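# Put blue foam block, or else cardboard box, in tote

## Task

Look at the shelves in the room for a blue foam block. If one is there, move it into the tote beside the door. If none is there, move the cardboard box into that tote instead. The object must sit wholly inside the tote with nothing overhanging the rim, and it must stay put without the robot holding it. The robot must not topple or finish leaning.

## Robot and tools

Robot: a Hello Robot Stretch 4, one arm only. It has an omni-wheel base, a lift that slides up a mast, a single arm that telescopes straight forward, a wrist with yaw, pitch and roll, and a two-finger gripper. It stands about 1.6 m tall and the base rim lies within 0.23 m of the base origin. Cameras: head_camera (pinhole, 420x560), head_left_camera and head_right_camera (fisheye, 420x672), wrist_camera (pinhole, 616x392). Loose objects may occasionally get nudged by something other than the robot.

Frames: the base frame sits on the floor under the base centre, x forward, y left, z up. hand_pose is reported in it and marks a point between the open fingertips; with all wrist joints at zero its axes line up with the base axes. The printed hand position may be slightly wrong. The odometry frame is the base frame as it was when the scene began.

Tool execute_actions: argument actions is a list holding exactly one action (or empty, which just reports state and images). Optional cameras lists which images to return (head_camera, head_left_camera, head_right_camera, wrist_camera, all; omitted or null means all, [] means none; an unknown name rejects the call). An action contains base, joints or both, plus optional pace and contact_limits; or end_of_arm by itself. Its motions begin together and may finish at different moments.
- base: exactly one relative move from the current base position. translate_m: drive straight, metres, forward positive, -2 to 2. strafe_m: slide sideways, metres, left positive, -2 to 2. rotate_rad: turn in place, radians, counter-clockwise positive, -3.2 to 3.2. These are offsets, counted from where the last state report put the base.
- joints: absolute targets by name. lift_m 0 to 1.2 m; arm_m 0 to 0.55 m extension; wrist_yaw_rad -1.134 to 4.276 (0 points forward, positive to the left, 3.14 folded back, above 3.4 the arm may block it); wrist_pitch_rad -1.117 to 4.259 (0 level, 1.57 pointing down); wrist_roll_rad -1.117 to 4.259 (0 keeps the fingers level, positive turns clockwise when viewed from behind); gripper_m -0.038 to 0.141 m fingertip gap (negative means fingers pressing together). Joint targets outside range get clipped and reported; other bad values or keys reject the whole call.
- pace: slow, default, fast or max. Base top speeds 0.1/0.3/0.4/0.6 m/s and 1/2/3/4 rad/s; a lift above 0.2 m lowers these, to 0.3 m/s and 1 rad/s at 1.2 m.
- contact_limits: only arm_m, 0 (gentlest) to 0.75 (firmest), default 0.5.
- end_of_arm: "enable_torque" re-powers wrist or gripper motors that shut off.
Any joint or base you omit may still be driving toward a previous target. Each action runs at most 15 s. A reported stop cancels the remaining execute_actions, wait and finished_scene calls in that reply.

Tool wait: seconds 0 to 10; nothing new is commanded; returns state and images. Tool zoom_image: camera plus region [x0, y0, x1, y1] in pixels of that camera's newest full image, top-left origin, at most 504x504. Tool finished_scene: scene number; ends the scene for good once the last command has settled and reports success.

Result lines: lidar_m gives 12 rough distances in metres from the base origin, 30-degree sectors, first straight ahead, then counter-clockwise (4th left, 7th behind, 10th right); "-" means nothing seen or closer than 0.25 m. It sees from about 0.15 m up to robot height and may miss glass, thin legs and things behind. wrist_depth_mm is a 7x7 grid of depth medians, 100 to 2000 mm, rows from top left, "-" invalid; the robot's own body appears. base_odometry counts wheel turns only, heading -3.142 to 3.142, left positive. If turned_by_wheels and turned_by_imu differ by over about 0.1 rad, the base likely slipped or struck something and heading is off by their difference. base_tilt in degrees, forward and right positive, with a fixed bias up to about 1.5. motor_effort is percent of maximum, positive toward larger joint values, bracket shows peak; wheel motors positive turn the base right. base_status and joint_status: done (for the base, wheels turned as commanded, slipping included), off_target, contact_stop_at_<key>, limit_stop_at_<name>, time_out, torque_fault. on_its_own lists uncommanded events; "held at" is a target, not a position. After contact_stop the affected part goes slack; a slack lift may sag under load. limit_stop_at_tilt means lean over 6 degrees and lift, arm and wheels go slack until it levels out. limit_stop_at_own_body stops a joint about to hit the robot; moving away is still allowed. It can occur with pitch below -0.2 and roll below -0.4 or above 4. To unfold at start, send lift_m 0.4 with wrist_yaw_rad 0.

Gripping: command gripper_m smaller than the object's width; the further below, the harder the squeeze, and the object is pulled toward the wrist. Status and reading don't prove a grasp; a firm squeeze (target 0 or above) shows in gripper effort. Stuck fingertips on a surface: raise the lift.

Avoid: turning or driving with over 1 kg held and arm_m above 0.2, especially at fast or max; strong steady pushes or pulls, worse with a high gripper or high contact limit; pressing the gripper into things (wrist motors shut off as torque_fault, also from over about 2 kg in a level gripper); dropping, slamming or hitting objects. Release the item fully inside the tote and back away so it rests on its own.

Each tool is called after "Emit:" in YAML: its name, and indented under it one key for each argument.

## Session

Emit:
execute_actions:
  actions: []

Scene clock: 0.00 s.
base_odometry: x=+0.000 y=+0.000 heading=+0.000 (m, m, rad; odometry frame)
turned_by_wheels: +0.000 (rad since the last result)
turned_by_imu: +0.000 (rad since the last result)
base_tilt: forward=+0.2 right=-0.4 (deg)
lidar_m: 0.88 1.09 1.52 1.45 0.94 0.84 0.89 1.08 1.35 1.38 0.95 0.87
base_status: not commanded
joint_positions: lift_m=+0.206 arm_m=-0.002 wrist_yaw_rad=+3.175 wrist_pitch_rad=+0.019 wrist_roll_rad=-0.008 gripper_m=+0.057
joint_status: not commanded
motor_effort: lift_m=+21 arm_m=+0 wrist_yaw_rad=+0 wrist_pitch_rad=-8 wrist_roll_rad=-1 gripper_m=-3 wheel_0=-1 wheel_1=+0 wheel_2=+0 (%)
hand_pose: x=-0.1219 y=+0.0777 z=+0.3784 quat_wxyz=(-0.017, -0.010, -0.004, +1.000) (m; base frame)
wrist_depth_mm: - 138 139 1060 976 891 831 / - 109 138 1042 960 891 820 / - 116 137 1025 931 866 809 / 133 134 194 1025 917 866 798 / 1336 1205 1098 991 904 842 788 / 1308 1182 208 960 878 842 768 / 946 917 1008 917 512 820 768
pictures: head_camera, head_left_camera, head_right_camera, wrist_camera
Images, in order (width x height): head_camera 420x560, head_left_camera 420x672, head_right_camera 420x672, wrist_camera 616x392.

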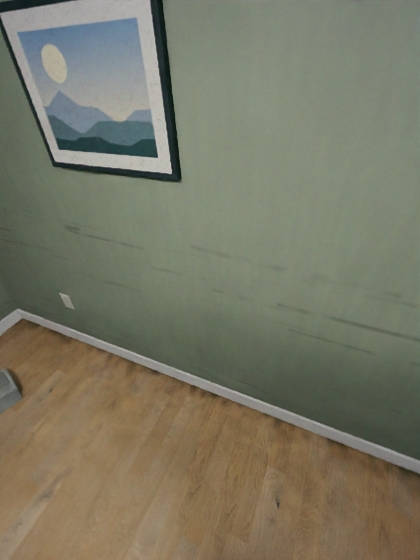

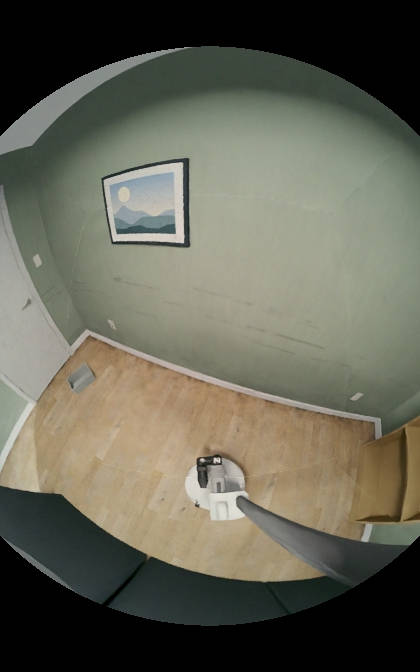

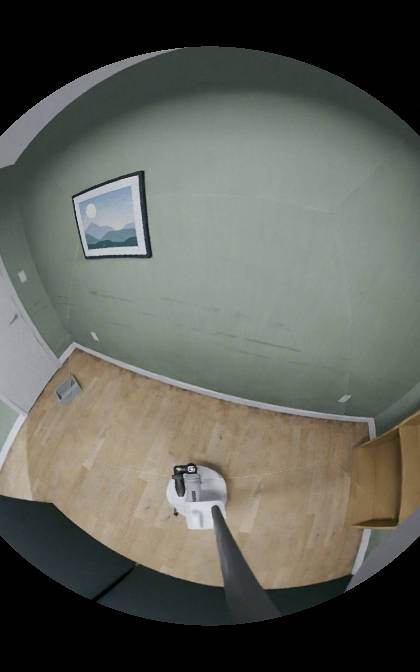

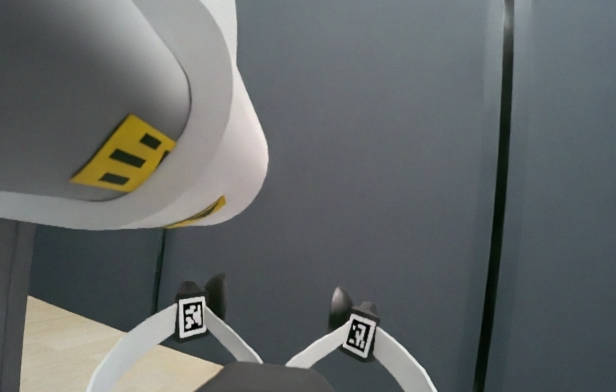

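Emit:
zoom_image:
  camera: "head_right_camera"
  region: [310, 380, 420, 600]

Emit:
zoom_image:
  camera: "head_left_camera"
  region: [0, 300, 200, 600]

Region (310, 380, 420, 600) of head_right_camera's 420x672 image, scaled by 2.291, with more detail than that image has.

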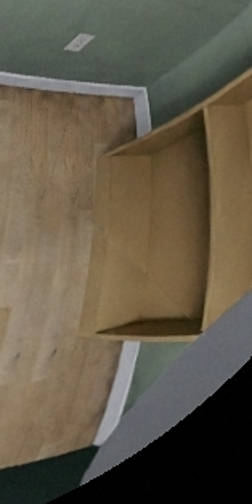

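Region (0, 300, 200, 600) of head_left_camera's 420x672 image, scaled by 1.680, with more detail than that image has.

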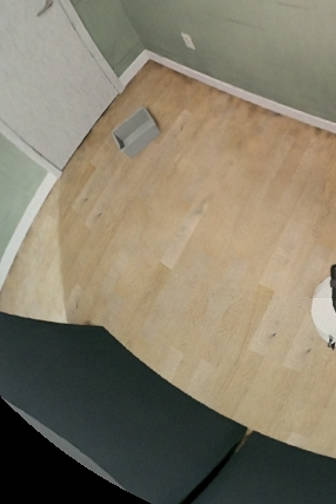

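Emit:
execute_actions:
  actions:
    - {"base": {"rotate_rad": -1.946}, "pace": "max"}

Scene clock: 3.30 s.
base_odometry: x=+0.000 y=+0.000 heading=-1.946 (m, m, rad; odometry frame)
turned_by_wheels: -1.946 (rad since the last result)
turned_by_imu: -1.972 (rad since the last result)
base_tilt: forward=+0.4 right=-0.2 (deg)
lidar_m: 1.37 1.23 0.88 0.85 0.90 1.26 2.08 1.20 0.88 0.85 0.90 1.27
base_status: done
joint_positions: lift_m=+0.206 arm_m=-0.002 wrist_yaw_rad=+3.175 wrist_pitch_rad=+0.019 wrist_roll_rad=-0.008 gripper_m=+0.057
joint_status: not commanded
motor_effort: lift_m=+20(20) arm_m=-1(1) wrist_yaw_rad=+0(1) wrist_pitch_rad=-7(8) wrist_roll_rad=-1(0) gripper_m=-5(1) wheel_0=-1(10) wheel_1=-1(10) wheel_2=-1(10) (%)
hand_pose: x=-0.1219 y=+0.0778 z=+0.3784 quat_wxyz=(-0.017, -0.010, -0.004, +1.000) (m; base frame)
wrist_depth_mm: - 138 140 - - 1863 1281 / - 109 138 - - 1863 1229 / - 116 137 - - 1756 1182 / 133 134 194 - - 1708 1138 / - - - - - 1618 1138 / 1336 1464 208 1618 - 1576 1098 / 931 904 1042 1098 647 1281 1078
pictures: head_camera, head_left_camera, head_right_camera, wrist_camera
Images, in order (width x height): head_camera 420x560, head_left_camera 420x672, head_right_camera 420x672, wrist_camera 616x392.

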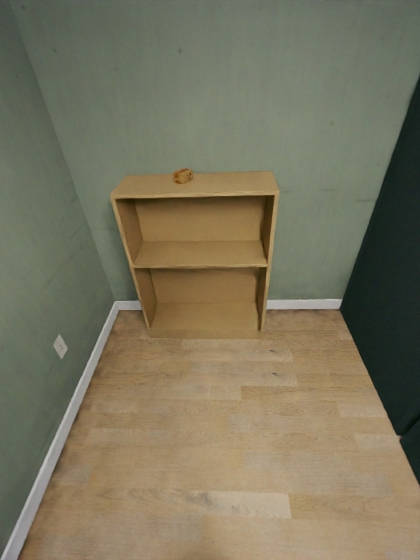

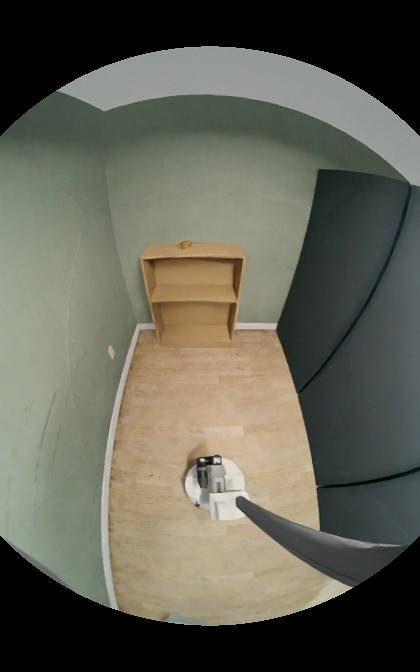

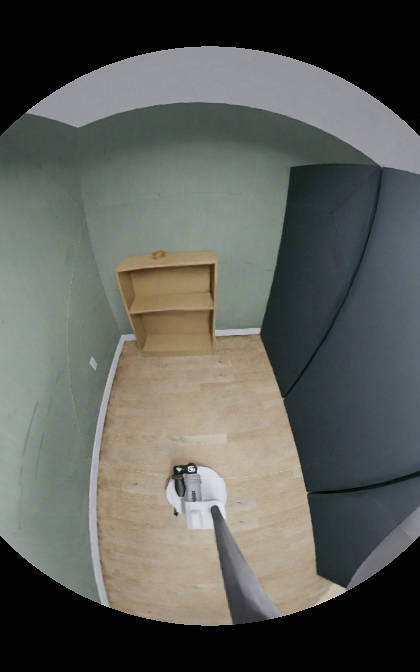

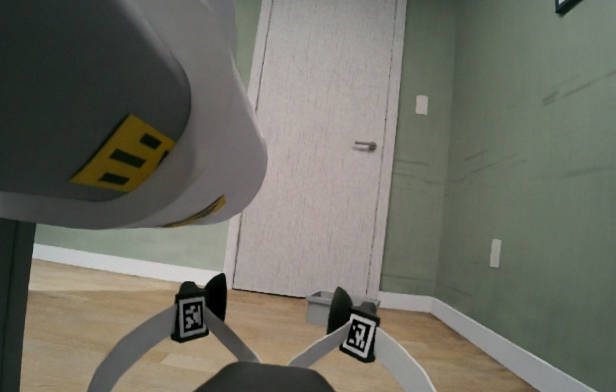

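Emit:
execute_actions:
  actions:
    - {"base": {"strafe_m": -0.3}, "pace": "max"}
  cameras: []

Emit:
execute_actions:
  actions:
    - {"base": {"translate_m": -1.62}, "pace": "max"}

Scene clock: 8.17 s.
base_odometry: x=-0.279 y=+0.110 heading=-1.946 (m, m, rad; odometry frame)
turned_by_wheels: +0.000 (rad since the last result)
turned_by_imu: +0.001 (rad since the last result)
base_tilt: forward=+0.3 right=-0.4 (deg)
lidar_m: 1.35 1.41 1.22 1.17 1.24 1.63 2.07 0.79 0.57 0.55 0.58 0.82
base_status: done
joint_positions: lift_m=+0.206 arm_m=-0.002 wrist_yaw_rad=+3.175 wrist_pitch_rad=+0.019 wrist_roll_rad=-0.008 gripper_m=+0.057
joint_status: not commanded
motor_effort: lift_m=+20(20) arm_m=-1(1) wrist_yaw_rad=+0(0) wrist_pitch_rad=-7(7) wrist_roll_rad=-1(0) gripper_m=-1(4) wheel_0=-1(13) wheel_1=+1(12) wheel_2=+0(1) (%)
hand_pose: x=-0.1219 y=+0.0777 z=+0.3784 quat_wxyz=(-0.017, -0.010, -0.004, +1.000) (m; base frame)
wrist_depth_mm: - 138 140 - - - 1756 / - 109 138 - - - 1661 / - 116 137 - - - 1618 / 133 134 195 - - - 1576 / 931 - - - - - 1576 / 960 1336 208 1756 1661 - 1537 / 917 917 1060 1078 647 1366 1366
pictures: none
No camera images: the call's "cameras" was empty. Leave "cameras" out to get every camera's image.

Scene clock: 12.43 s.
base_odometry: x=+0.315 y=+1.617 heading=-1.946 (m, m, rad; odometry frame)
turned_by_wheels: +0.000 (rad since the last result)
turned_by_imu: +0.003 (rad since the last result)
base_tilt: forward=+0.5 right=-0.4 (deg)
lidar_m: 2.24 1.68 1.27 0.46 0.66 0.47 0.44 0.52 0.72 2.11 0.72 0.77
base_status: done
joint_positions: lift_m=+0.206 arm_m=-0.002 wrist_yaw_rad=+3.175 wrist_pitch_rad=+0.019 wrist_roll_rad=-0.008 gripper_m=+0.057
joint_status: not commanded
motor_effort: lift_m=+20(20) arm_m=-1(1) wrist_yaw_rad=+0(0) wrist_pitch_rad=-8(7) wrist_roll_rad=-1(0) gripper_m=-3(4) wheel_0=+0(8) wheel_1=+1(8) wheel_2=+0(14) (%)
hand_pose: x=-0.1219 y=+0.0777 z=+0.3784 quat_wxyz=(-0.017, -0.010, -0.004, +1.000) (m; base frame)
wrist_depth_mm: - 138 140 597 597 597 603 / - 109 138 591 591 591 597 / - 116 138 580 580 585 585 / 133 134 194 574 574 574 580 / 591 591 591 569 569 569 569 / 580 580 208 564 569 569 569 / 580 580 574 554 375 559 559
pictures: head_camera, head_left_camera, head_right_camera, wrist_camera
Images, in order (width x height): head_camera 420x560, head_left_camera 420x672, head_right_camera 420x672, wrist_camera 616x392.

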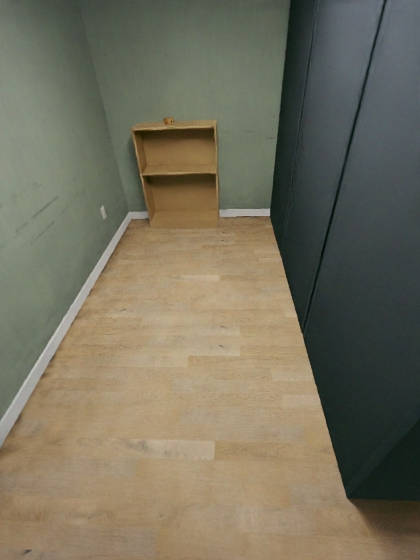

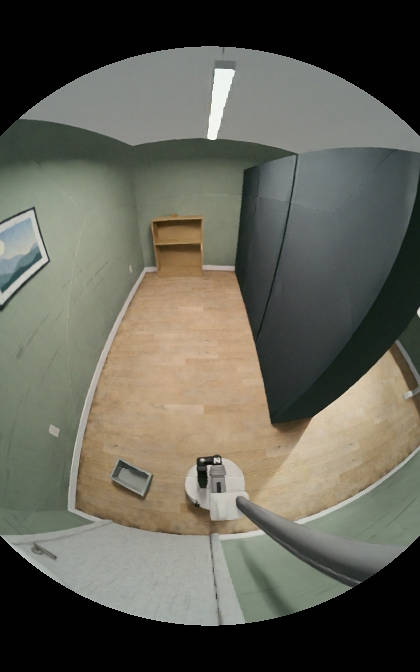

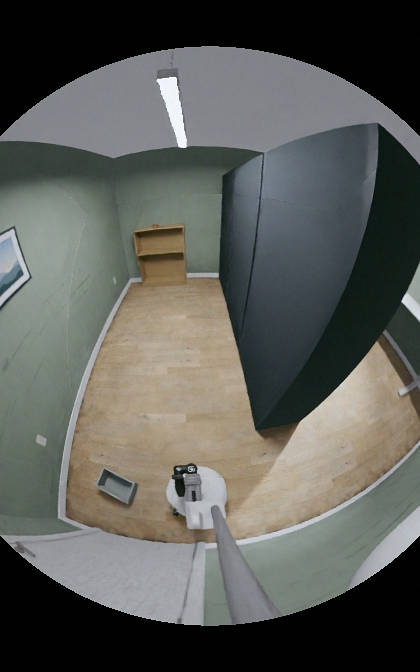

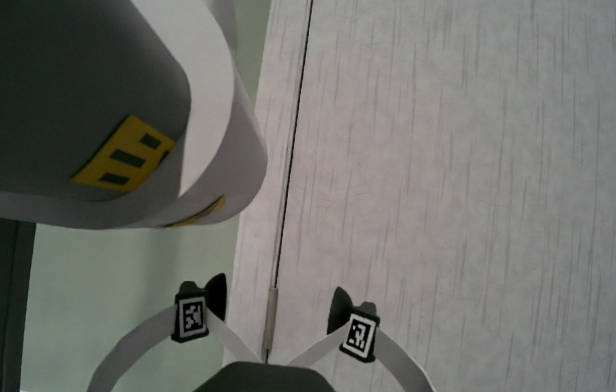

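Emit:
execute_actions:
  actions:
    - {"base": {"strafe_m": -1.85}, "pace": "max"}

Scene clock: 17.43 s.
base_odometry: x=-1.406 y=+2.295 heading=-1.946 (m, m, rad; odometry frame)
turned_by_wheels: +0.000 (rad since the last result)
turned_by_imu: +0.005 (rad since the last result)
base_tilt: forward=+0.4 right=-0.3 (deg)
lidar_m: 2.43 1.22 0.98 1.87 0.77 0.51 0.51 0.51 0.75 0.89 0.93 1.33
base_status: done
joint_positions: lift_m=+0.206 arm_m=-0.002 wrist_yaw_rad=+3.175 wrist_pitch_rad=+0.019 wrist_roll_rad=-0.008 gripper_m=+0.057
joint_status: not commanded
motor_effort: lift_m=+20(21) arm_m=-1(1) wrist_yaw_rad=+0(0) wrist_pitch_rad=-7(7) wrist_roll_rad=-2(0) gripper_m=-3(3) wheel_0=-2(13) wheel_1=+0(12) wheel_2=+1(1) (%)
hand_pose: x=-0.1219 y=+0.0777 z=+0.3784 quat_wxyz=(-0.017, -0.010, -0.004, +1.000) (m; base frame)
wrist_depth_mm: - 138 140 654 668 668 661 / - 109 138 668 661 661 661 / - 116 137 654 654 654 654 / 133 134 194 647 647 647 647 / 647 647 647 640 640 634 640 / 634 634 208 634 634 627 627 / 627 627 627 634 410 627 627
pictures: head_camera, head_left_camera, head_right_camera, wrist_camera
Images, in order (width x height): head_camera 420x560, head_left_camera 420x672, head_right_camera 420x672, wrist_camera 616x392.

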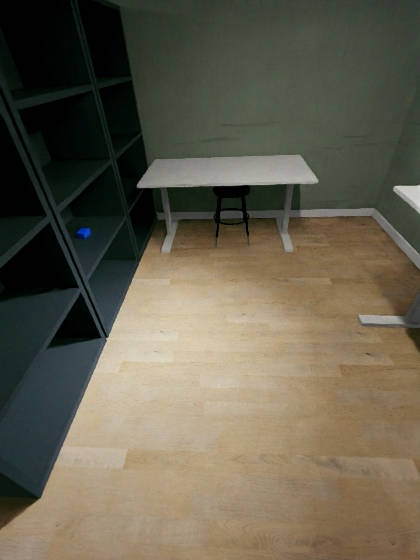

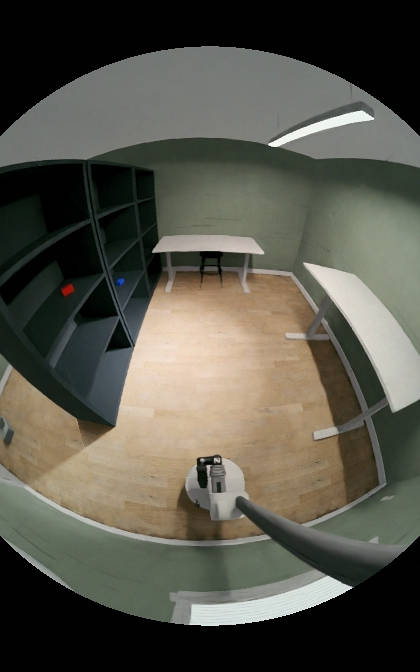

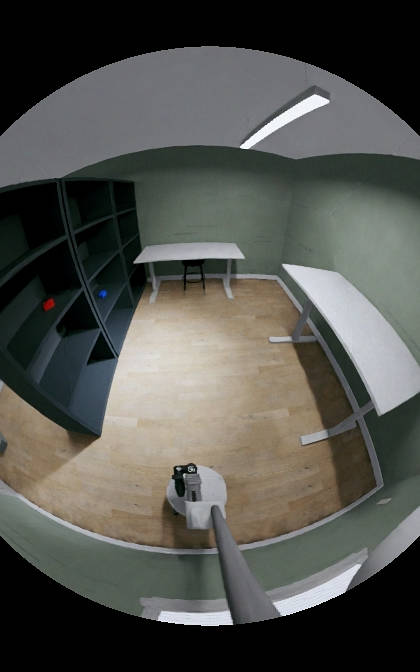

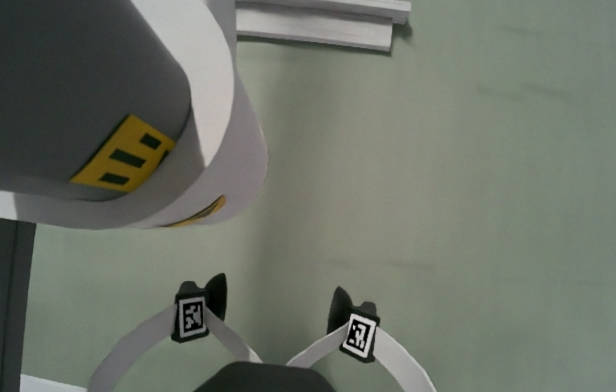

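Emit:
zoom_image:
  camera: "head_camera"
  region: [30, 170, 170, 350]

Emit:
zoom_image:
  camera: "head_camera"
  region: [60, 210, 120, 260]

Region (30, 170, 170, 350) of head_camera's 420x560 image, scaled by 2.800, with more detail than that image has.

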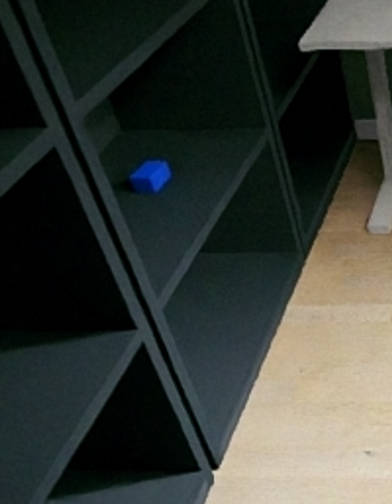

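Region (60, 210, 120, 260) of head_camera's 420x560 image, scaled by 8.400, with more detail than that image has.

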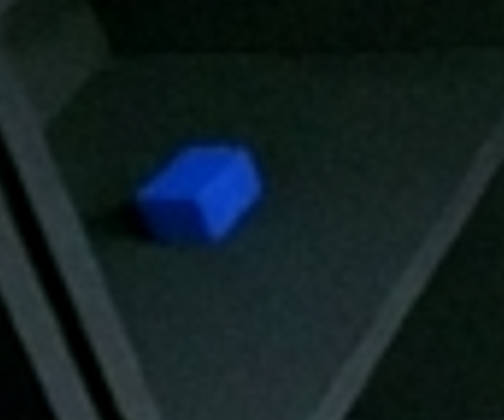

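Emit:
zoom_image:
  camera: "head_camera"
  region: [55, 195, 155, 295]

Region (55, 195, 155, 295) of head_camera's 420x560 image, scaled by 5.040, with more detail than that image has.

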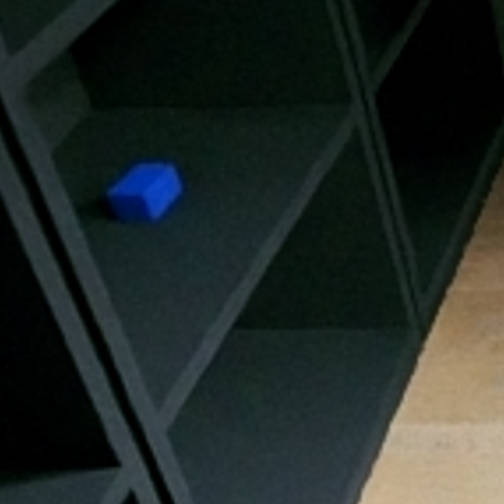

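Emit:
execute_actions:
  actions:
    - {"base": {"translate_m": 1.75}, "joints": {"lift_m": 0.46, "wrist_yaw_rad": 0}, "pace": "max"}
  cameras: ["head_left_camera"]

Emit:
execute_actions:
  actions:
    - {"base": {"rotate_rad": 1.45}, "joints": {"gripper_m": 0.141, "wrist_pitch_rad": 0.3}, "pace": "max"}
  cameras: ["head_camera", "wrist_camera"]

Scene clock: 26.87 s.
base_odometry: x=-2.048 y=+0.667 heading=-1.946 (m, m, rad; odometry frame)
turned_by_wheels: +0.000 (rad since the last result)
turned_by_imu: -0.004 (rad since the last result)
base_tilt: forward=+0.6 right=-0.4 (deg)
lidar_m: 0.67 0.73 0.84 0.81 0.87 1.21 2.29 1.34 1.00 0.98 0.94 0.69
base_status: done
joint_positions: lift_m=+0.460 arm_m=-0.002 wrist_yaw_rad=+0.000 wrist_pitch_rad=+0.019 wrist_roll_rad=-0.008 gripper_m=+0.057
joint_status: all done
motor_effort: lift_m=+22(24) arm_m=-1(1) wrist_yaw_rad=-1(9) wrist_pitch_rad=-7(8) wrist_roll_rad=-1(0) gripper_m=-3(3) wheel_0=-2(9) wheel_1=+0(8) wheel_2=+1(13) (%)
hand_pose: x=+0.4578 y=-0.0874 z=+0.6325 quat_wxyz=(+1.000, -0.004, +0.010, +0.000) (m; base frame)
wrist_depth_mm: 1205 1255 1308 1281 1308 1308 1336 / 1255 1255 1281 1281 1281 1281 1308 / 1255 1229 1281 1281 1255 1281 1281 / 750 750 759 759 1255 1255 1281 / 1229 1229 1255 1255 1255 768 798 / 1205 1229 208 621 1229 1255 809 / 1205 1205 1205 891 418 1229 788
pictures: head_left_camera
Images, in order (width x height): head_left_camera 420x672.

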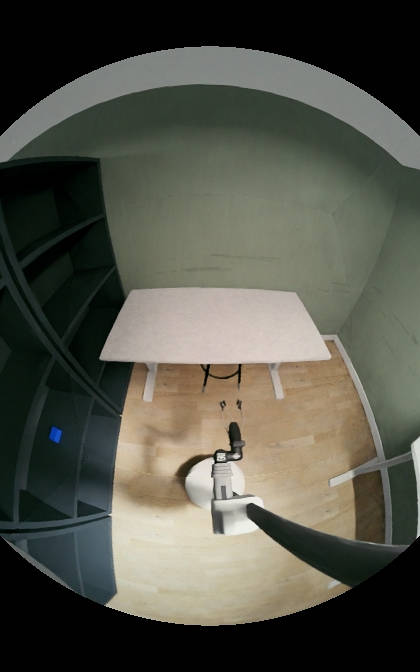

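Scene clock: 28.73 s.
base_odometry: x=-2.048 y=+0.667 heading=-0.496 (m, m, rad; odometry frame)
turned_by_wheels: +1.450 (rad since the last result)
turned_by_imu: +1.469 (rad since the last result)
base_tilt: forward=+0.5 right=-0.3 (deg)
lidar_m: 0.82 0.83 1.09 2.25 1.53 1.05 0.99 1.78 0.72 0.66 0.70 0.88
base_status: done
joint_positions: lift_m=+0.460 arm_m=-0.002 wrist_yaw_rad=+0.000 wrist_pitch_rad=+0.302 wrist_roll_rad=-0.008 gripper_m=+0.141
joint_status: all done
motor_effort: lift_m=+22(22) arm_m=-1(1) wrist_yaw_rad=-1(1) wrist_pitch_rad=-7(7) wrist_roll_rad=-1(0) gripper_m=-2(4) wheel_0=+0(7) wheel_1=+0(9) wheel_2=+0(7) (%)
hand_pose: x=+0.4448 y=-0.0874 z=+0.5522 quat_wxyz=(+0.989, -0.004, +0.151, +0.001) (m; base frame)
wrist_depth_mm: 750 931 946 976 991 668 591 / 759 960 991 1008 1008 654 615 / 732 960 1008 1042 1060 647 1138 / 723 609 647 668 732 654 1078 / 854 1060 1098 1138 991 683 1229 / 854 189 1098 1138 960 707 1281 / 788 820 842 171 809 842 1078
pictures: head_camera, wrist_camera
Images, in order (width x height): head_camera 420x560, wrist_camera 616x392.

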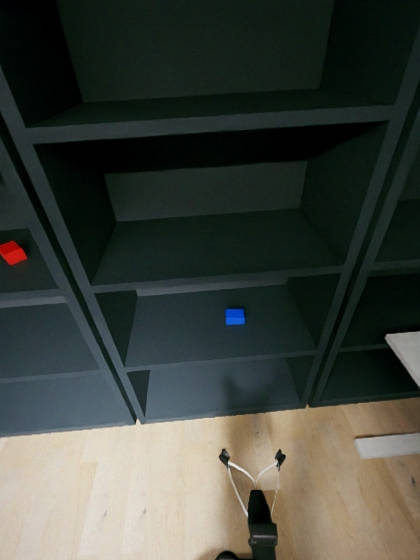

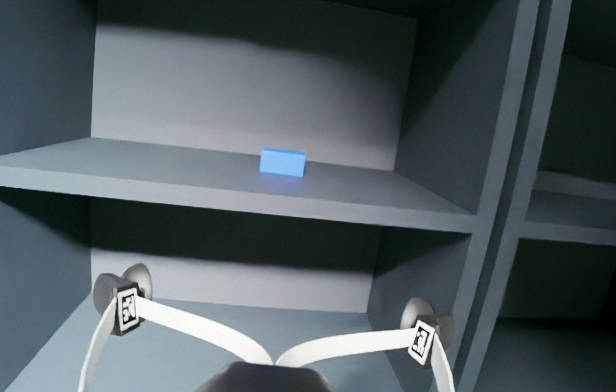

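Emit:
zoom_image:
  camera: "wrist_camera"
  region: [220, 110, 360, 230]

Emit:
zoom_image:
  camera: "head_camera"
  region: [170, 270, 320, 380]

Emit:
zoom_image:
  camera: "head_camera"
  region: [190, 400, 330, 520]

Region (220, 110, 360, 230) of wrist_camera's 616x392 image, scaled by 3.600; it fills the top 432 rows of this view, and the rest is white.

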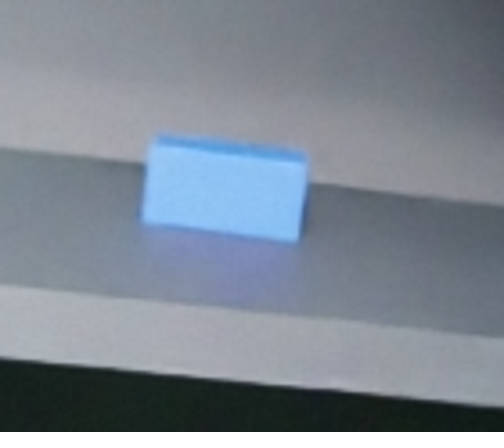

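Region (170, 270, 320, 380) of head_camera's 420x560 image, scaled by 3.360, with more detail than that image has; it fills the top 370 rows of this view, and the rest is white.

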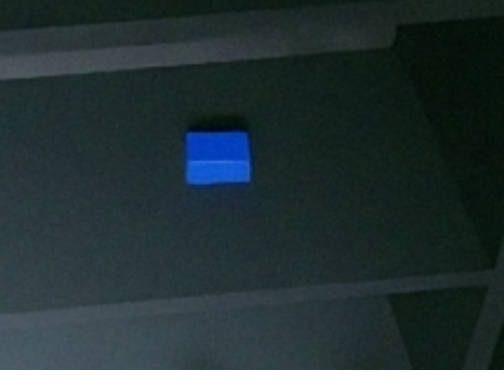

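Region (190, 400, 330, 520) of head_camera's 420x560 image, scaled by 3.600, with more detail than that image has; it fills the top 432 rows of this view, and the rest is white.

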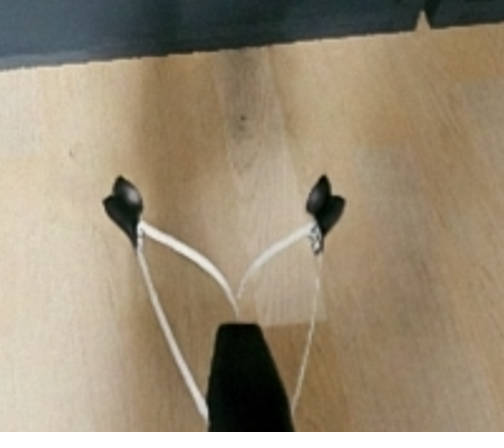

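Emit:
execute_actions:
  actions:
    - {"base": {"translate_m": 0.2}, "joints": {"arm_m": 0.27, "lift_m": 0.465}, "pace": "max", "contact_limits": {"arm_m": 0.3}}
  cameras: ["head_camera", "wrist_camera"]

Scene clock: 32.23 s.
base_odometry: x=-1.872 y=+0.572 heading=-0.496 (m, m, rad; odometry frame)
turned_by_wheels: +0.000 (rad since the last result)
turned_by_imu: -0.001 (rad since the last result)
base_tilt: forward=+0.4 right=-0.4 (deg)
lidar_m: 0.61 0.63 0.80 2.28 1.85 1.26 1.22 1.07 0.71 0.64 0.66 0.65
base_status: done
joint_positions: lift_m=+0.465 arm_m=+0.269 wrist_yaw_rad=+0.000 wrist_pitch_rad=+0.302 wrist_roll_rad=-0.008 gripper_m=+0.141
joint_status: all done
motor_effort: lift_m=+23(25) arm_m=+6(8) wrist_yaw_rad=-1(1) wrist_pitch_rad=-6(8) wrist_roll_rad=+0(1) gripper_m=-1(2) wheel_0=+0(6) wheel_1=-1(8) wheel_2=+1(11) (%)
contact_limits: arm_m 0.3
hand_pose: x=+0.7152 y=-0.0873 z=+0.5571 quat_wxyz=(+0.989, -0.004, +0.151, +0.001) (m; base frame)
wrist_depth_mm: 496 504 521 535 549 559 445 / 508 521 535 554 564 569 439 / 530 539 554 574 585 574 424 / 445 488 559 580 603 559 418 / 300 325 319 325 418 462 402 / 224 188 258 274 285 307 322 / 186 191 196 171 209 232 248
pictures: head_camera, wrist_camera
Images, in order (width x height): head_camera 420x560, wrist_camera 616x392.

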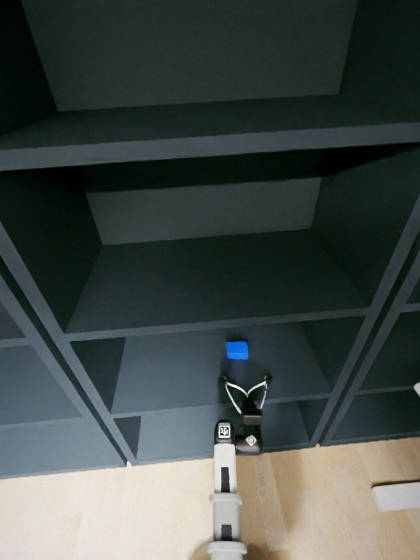

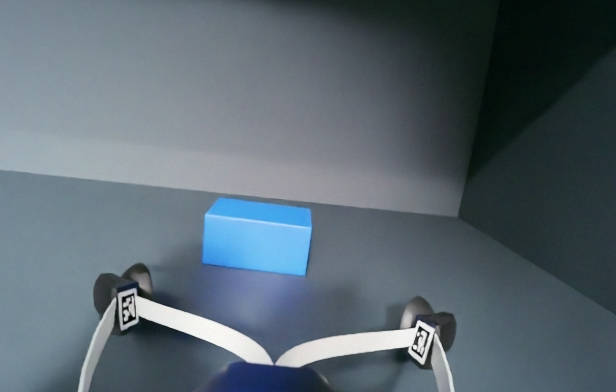

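Emit:
execute_actions:
  actions: []

Scene clock: 33.27 s.
base_odometry: x=-1.872 y=+0.572 heading=-0.496 (m, m, rad; odometry frame)
turned_by_wheels: +0.000 (rad since the last result)
turned_by_imu: +0.000 (rad since the last result)
base_tilt: forward=+0.3 right=-0.4 (deg)
lidar_m: 0.61 0.63 0.81 2.28 1.83 1.27 1.21 1.06 0.71 0.65 0.67 0.67
base_status: done
joint_positions: lift_m=+0.465 arm_m=+0.269 wrist_yaw_rad=+0.000 wrist_pitch_rad=+0.302 wrist_roll_rad=-0.008 gripper_m=+0.141
joint_status: all done
motor_effort: lift_m=+23(25) arm_m=+6(8) wrist_yaw_rad=-1(1) wrist_pitch_rad=-7(8) wrist_roll_rad=-1(1) gripper_m=-1(2) wheel_0=+0(6) wheel_1=+0(8) wheel_2=+1(11) (%)
contact_limits: arm_m 0.3
hand_pose: x=+0.7152 y=-0.0873 z=+0.5571 quat_wxyz=(+0.989, -0.004, +0.151, +0.001) (m; base frame)
wrist_depth_mm: 496 508 521 535 544 554 445 / 512 525 535 549 564 569 439 / 525 539 559 574 585 574 424 / 445 492 554 585 603 559 415 / 300 324 319 327 418 466 402 / 224 188 258 274 285 309 322 / 187 191 196 171 209 232 248
pictures: head_camera, head_left_camera, head_right_camera, wrist_camera
Images, in order (width x height): head_camera 420x560, head_left_camera 420x672, head_right_camera 420x672, wrist_camera 616x392.

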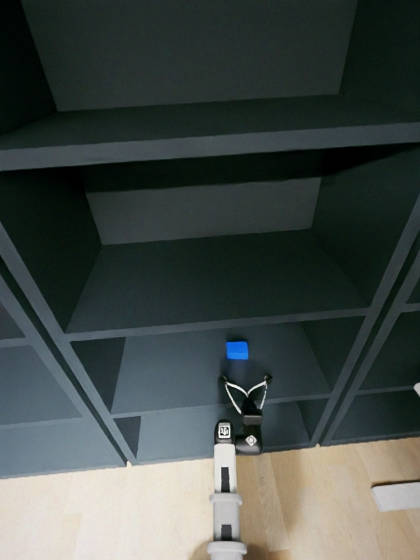

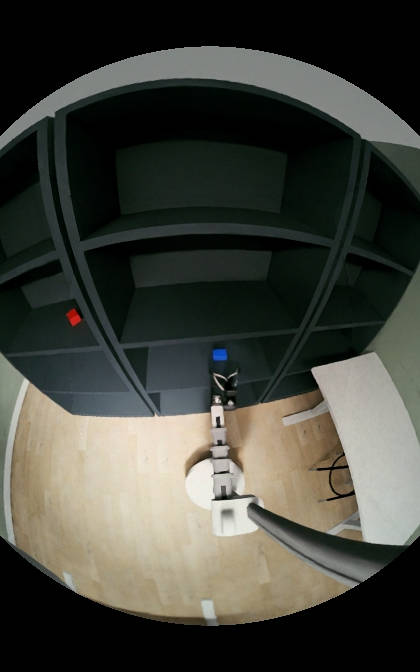

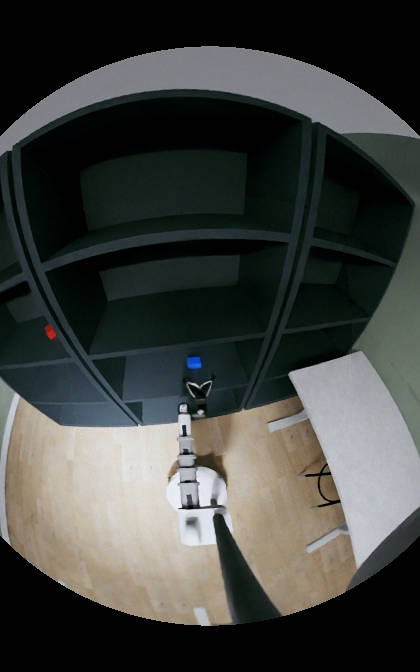

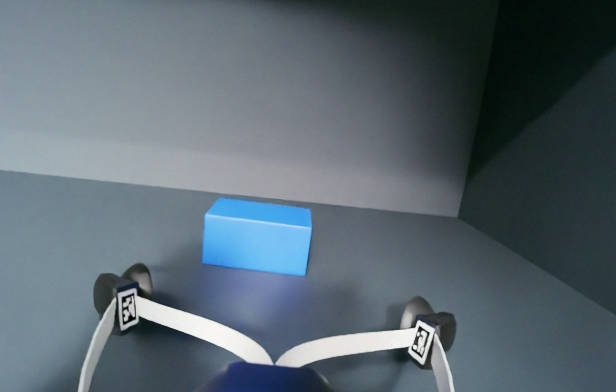

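Emit:
execute_actions:
  actions:
    - {"base": {"rotate_rad": 0.027}, "joints": {"arm_m": 0.405, "lift_m": 0.457}, "pace": "fast", "contact_limits": {"arm_m": 0.3}}

Scene clock: 34.87 s.
base_odometry: x=-1.872 y=+0.572 heading=-0.469 (m, m, rad; odometry frame)
turned_by_wheels: +0.027 (rad since the last result)
turned_by_imu: +0.027 (rad since the last result)
base_tilt: forward=+0.2 right=-0.4 (deg)
lidar_m: 0.61 0.62 0.83 2.27 1.77 1.25 1.21 1.01 0.70 0.64 0.66 0.67
base_status: done
joint_positions: lift_m=+0.457 arm_m=+0.404 wrist_yaw_rad=-0.003 wrist_pitch_rad=+0.300 wrist_roll_rad=-0.008 gripper_m=+0.141
joint_status: all done
motor_effort: lift_m=+15(20) arm_m=+8(9) wrist_yaw_rad=+8(9) wrist_pitch_rad=-1(7) wrist_roll_rad=+0(0) gripper_m=+0(1) wheel_0=+1(4) wheel_1=+1(4) wheel_2=-3(7) (%)
contact_limits: arm_m 0.3
hand_pose: x=+0.8498 y=-0.0882 z=+0.5504 quat_wxyz=(+0.989, -0.004, +0.149, -0.001) (m; base frame)
wrist_depth_mm: 382 387 399 404 413 421 430 / 392 397 407 418 424 436 436 / 407 415 424 430 439 452 445 / 413 427 436 449 455 469 433 / 287 312 306 373 404 445 415 / 215 188 182 185 266 297 310 / 179 184 182 166 200 221 239
pictures: head_camera, head_left_camera, head_right_camera, wrist_camera
Images, in order (width x height): head_camera 420x560, head_left_camera 420x672, head_right_camera 420x672, wrist_camera 616x392.

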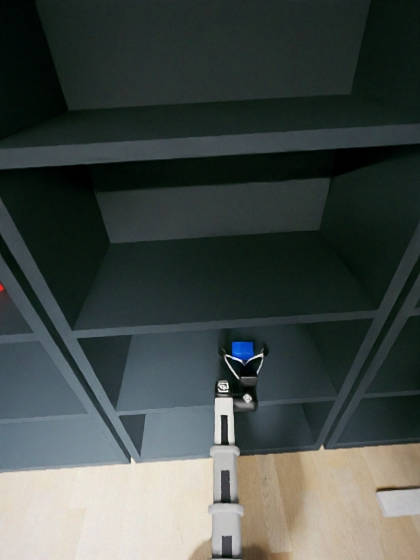

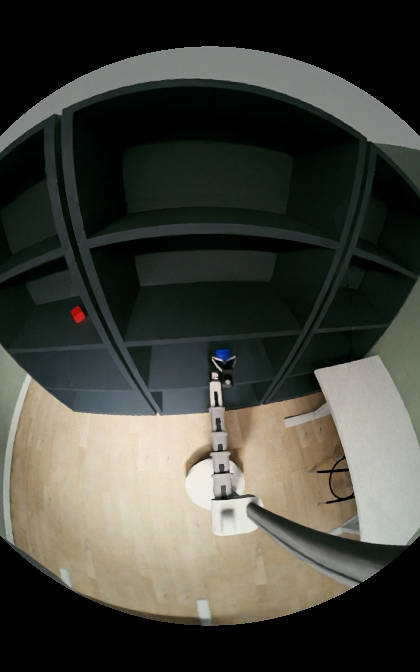

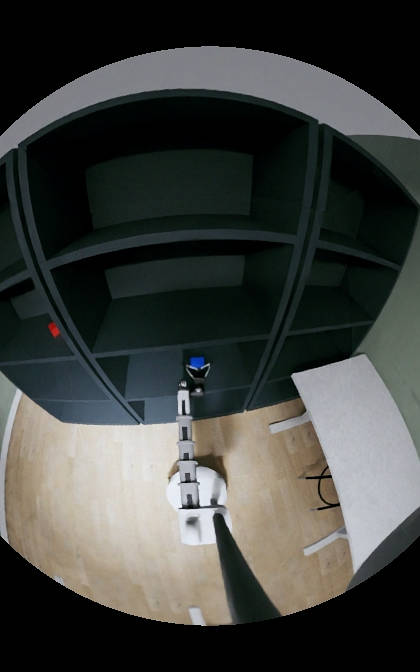

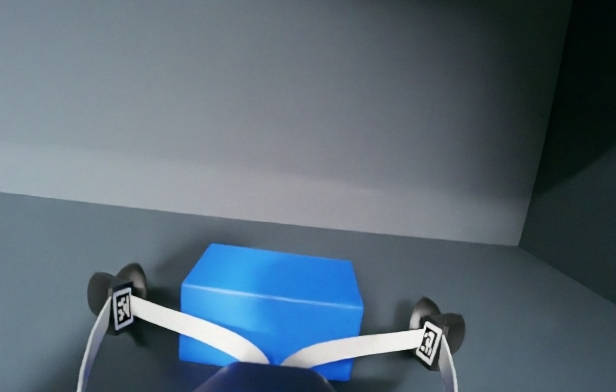

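Emit:
execute_actions:
  actions:
    - {"joints": {"lift_m": 0.464, "gripper_m": 0.052}, "pace": "fast"}
  cameras: ["head_camera", "wrist_camera"]

Scene clock: 37.70 s.
base_odometry: x=-1.872 y=+0.572 heading=-0.469 (m, m, rad; odometry frame)
turned_by_wheels: +0.000 (rad since the last result)
turned_by_imu: +0.000 (rad since the last result)
base_tilt: forward=+0.3 right=-0.3 (deg)
lidar_m: 0.61 0.63 0.84 2.29 1.76 1.23 1.20 1.04 0.70 0.65 0.67 0.66
base_status: not commanded
joint_positions: lift_m=+0.464 arm_m=+0.404 wrist_yaw_rad=+0.000 wrist_pitch_rad=+0.302 wrist_roll_rad=-0.008 gripper_m=+0.052
joint_status: all done
motor_effort: lift_m=+23(23) arm_m=+6(8) wrist_yaw_rad=+0(8) wrist_pitch_rad=-7(7) wrist_roll_rad=-1(1) gripper_m=-16(17) wheel_0=+0(1) wheel_1=+1(1) wheel_2=-2(3) (%)
hand_pose: x=+0.8501 y=-0.0875 z=+0.5561 quat_wxyz=(+0.989, -0.004, +0.151, +0.000) (m; base frame)
wrist_depth_mm: 382 387 397 404 413 418 427 / 394 402 407 415 424 433 436 / 404 413 424 433 442 449 442 / 413 424 433 449 452 469 433 / 296 320 349 382 415 455 418 / 221 184 173 177 276 304 317 / 179 185 175 176 180 232 246
pictures: head_camera, wrist_camera
Images, in order (width x height): head_camera 420x560, wrist_camera 616x392.

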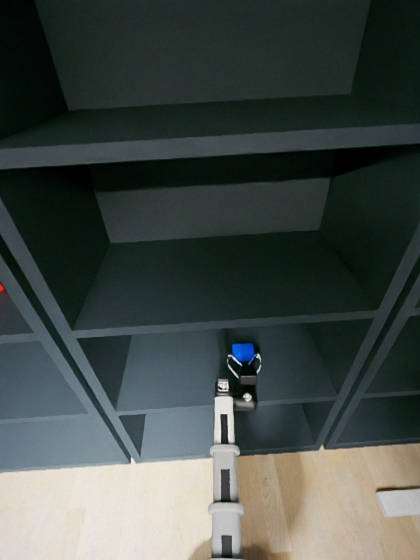

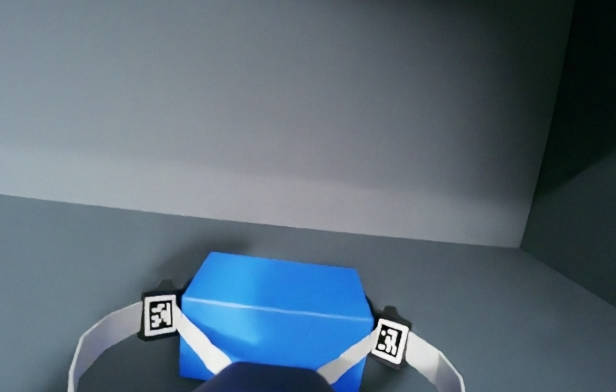

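Emit:
execute_actions:
  actions:
    - {"base": {"rotate_rad": 0.075}, "joints": {"lift_m": 0.5, "arm_m": 0.1}, "pace": "max"}
  cameras: ["head_camera", "head_left_camera", "wrist_camera"]

Scene clock: 42.50 s.
base_odometry: x=-1.872 y=+0.572 heading=-0.394 (m, m, rad; odometry frame)
turned_by_wheels: +0.075 (rad since the last result)
turned_by_imu: +0.076 (rad since the last result)
base_tilt: forward=+0.3 right=-0.5 (deg)
lidar_m: 0.61 0.65 0.89 2.28 1.67 1.24 1.18 0.95 0.69 0.66 0.69 0.64
base_status: done
joint_positions: lift_m=+0.500 arm_m=+0.101 wrist_yaw_rad=+0.000 wrist_pitch_rad=+0.303 wrist_roll_rad=-0.008 gripper_m=+0.052
joint_status: all done
motor_effort: lift_m=+22(25) arm_m=-6(8) wrist_yaw_rad=+0(4) wrist_pitch_rad=-9(8) wrist_roll_rad=+0(0) gripper_m=-18(17) wheel_0=+0(7) wheel_1=+0(7) wheel_2=+0(6) (%)
hand_pose: x=+0.5474 y=-0.0875 z=+0.5920 quat_wxyz=(+0.989, -0.004, +0.151, +0.001) (m; base frame)
wrist_depth_mm: 621 683 683 683 683 676 591 / 640 699 699 699 699 699 569 / 654 715 715 723 732 723 559 / 564 621 699 741 750 741 544 / 377 407 445 484 525 574 517 / 301 185 173 177 349 387 407 / 683 831 175 176 180 315 317
pictures: head_camera, head_left_camera, wrist_camera
Images, in order (width x height): head_camera 420x560, head_left_camera 420x672, wrist_camera 616x392.

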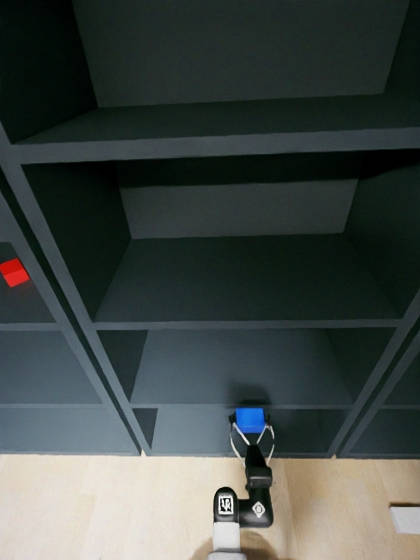

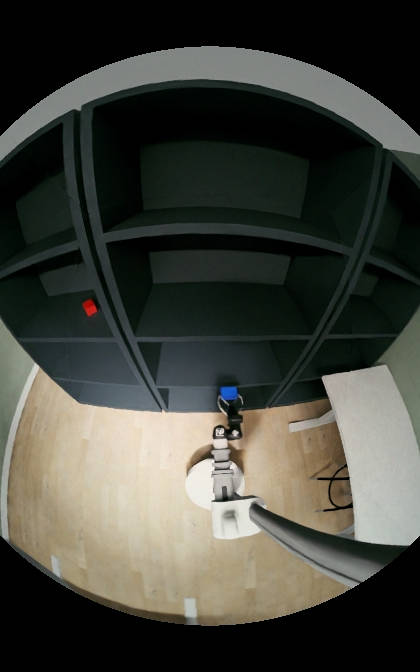

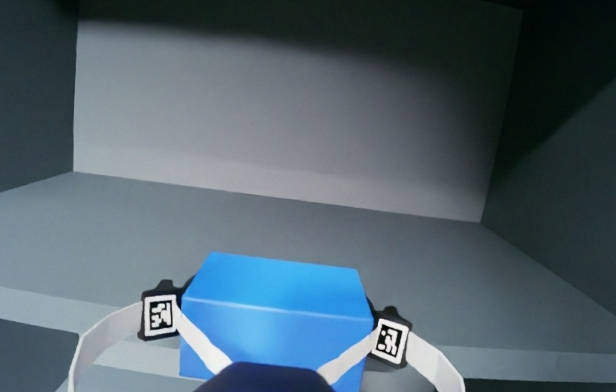

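Emit:
execute_actions:
  actions:
    - {"base": {"strafe_m": 1.85}, "joints": {"lift_m": 0.39, "wrist_pitch_rad": 1.8}, "pace": "max"}

Scene clock: 48.33 s.
base_odometry: x=-1.161 y=+2.280 heading=-0.394 (m, m, rad; odometry frame)
turned_by_wheels: +0.000 (rad since the last result)
turned_by_imu: -0.006 (rad since the last result)
base_tilt: forward=+0.5 right=-0.3 (deg)
lidar_m: 1.66 0.66 0.47 0.41 0.44 0.59 1.17 1.18 1.71 2.44 0.89 0.79
base_status: done
joint_positions: lift_m=+0.390 arm_m=+0.101 wrist_yaw_rad=+0.000 wrist_pitch_rad=+1.799 wrist_roll_rad=-0.008 gripper_m=+0.052
joint_status: all done
motor_effort: lift_m=+19(21) arm_m=-6(6) wrist_yaw_rad=-1(1) wrist_pitch_rad=+1(3) wrist_roll_rad=+0(0) gripper_m=-17(18) wheel_0=+0(11) wheel_1=-1(11) wheel_2=-1(3) (%)
hand_pose: x=+0.2066 y=-0.0874 z=+0.2873 quat_wxyz=(+0.622, -0.002, +0.783, +0.003) (m; base frame)
wrist_depth_mm: 455 462 469 473 469 477 477 / 466 473 477 480 480 488 488 / 477 480 488 492 496 496 500 / 488 496 492 504 504 512 512 / 500 324 338 508 517 521 525 / 296 184 174 177 525 535 539 / 298 300 175 176 181 549 554
pictures: head_camera, head_left_camera, head_right_camera, wrist_camera
Images, in order (width x height): head_camera 420x560, head_left_camera 420x672, head_right_camera 420x672, wrist_camera 616x392.

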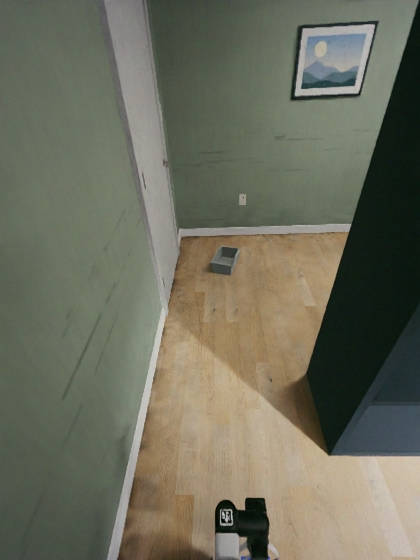

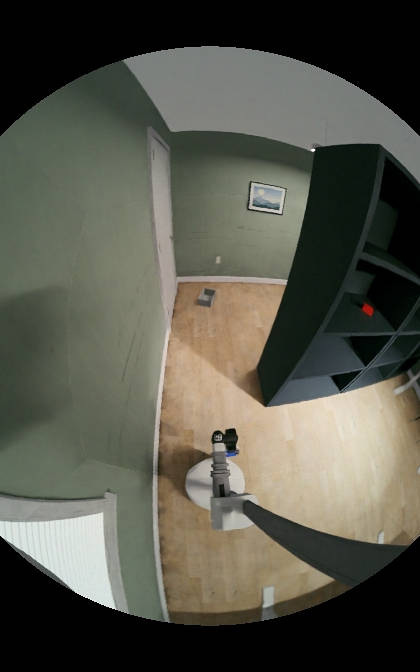

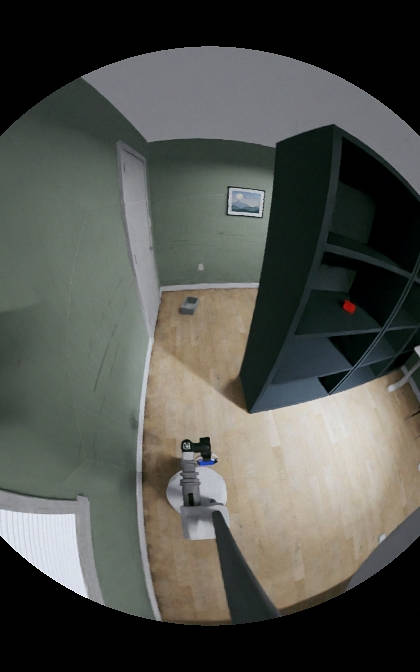

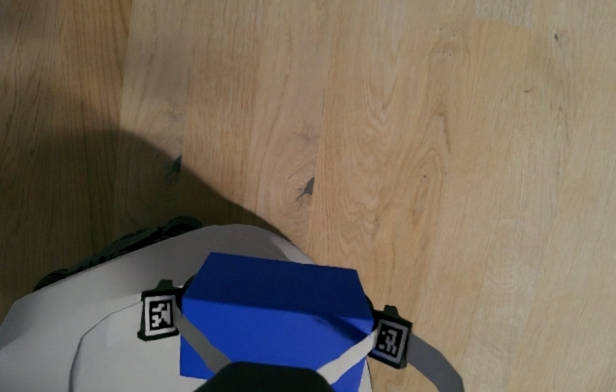

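Emit:
zoom_image:
  camera: "head_camera"
  region: [150, 200, 310, 320]

Emit:
zoom_image:
  camera: "head_camera"
  region: [100, 300, 360, 560]

Region (150, 200, 310, 320) of head_camera's 420x560 image, scaled by 3.150, with more detail than that image has; it fills the top 378 rows of this view, and the rest is white.

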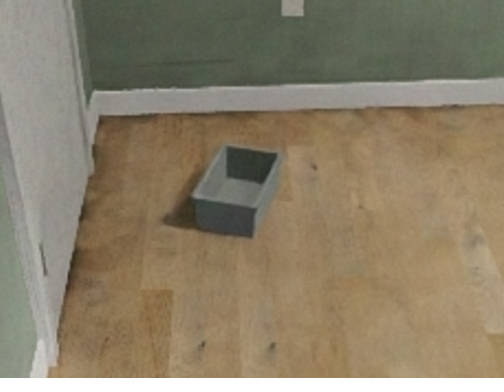

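Region (100, 300, 360, 560) of head_camera's 420x560 image, scaled by 1.938, with more detail than that image has.

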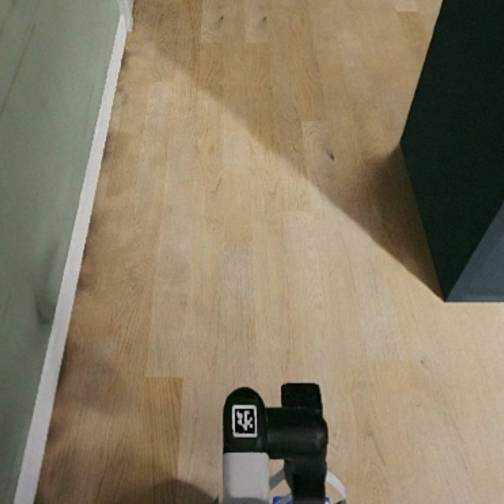

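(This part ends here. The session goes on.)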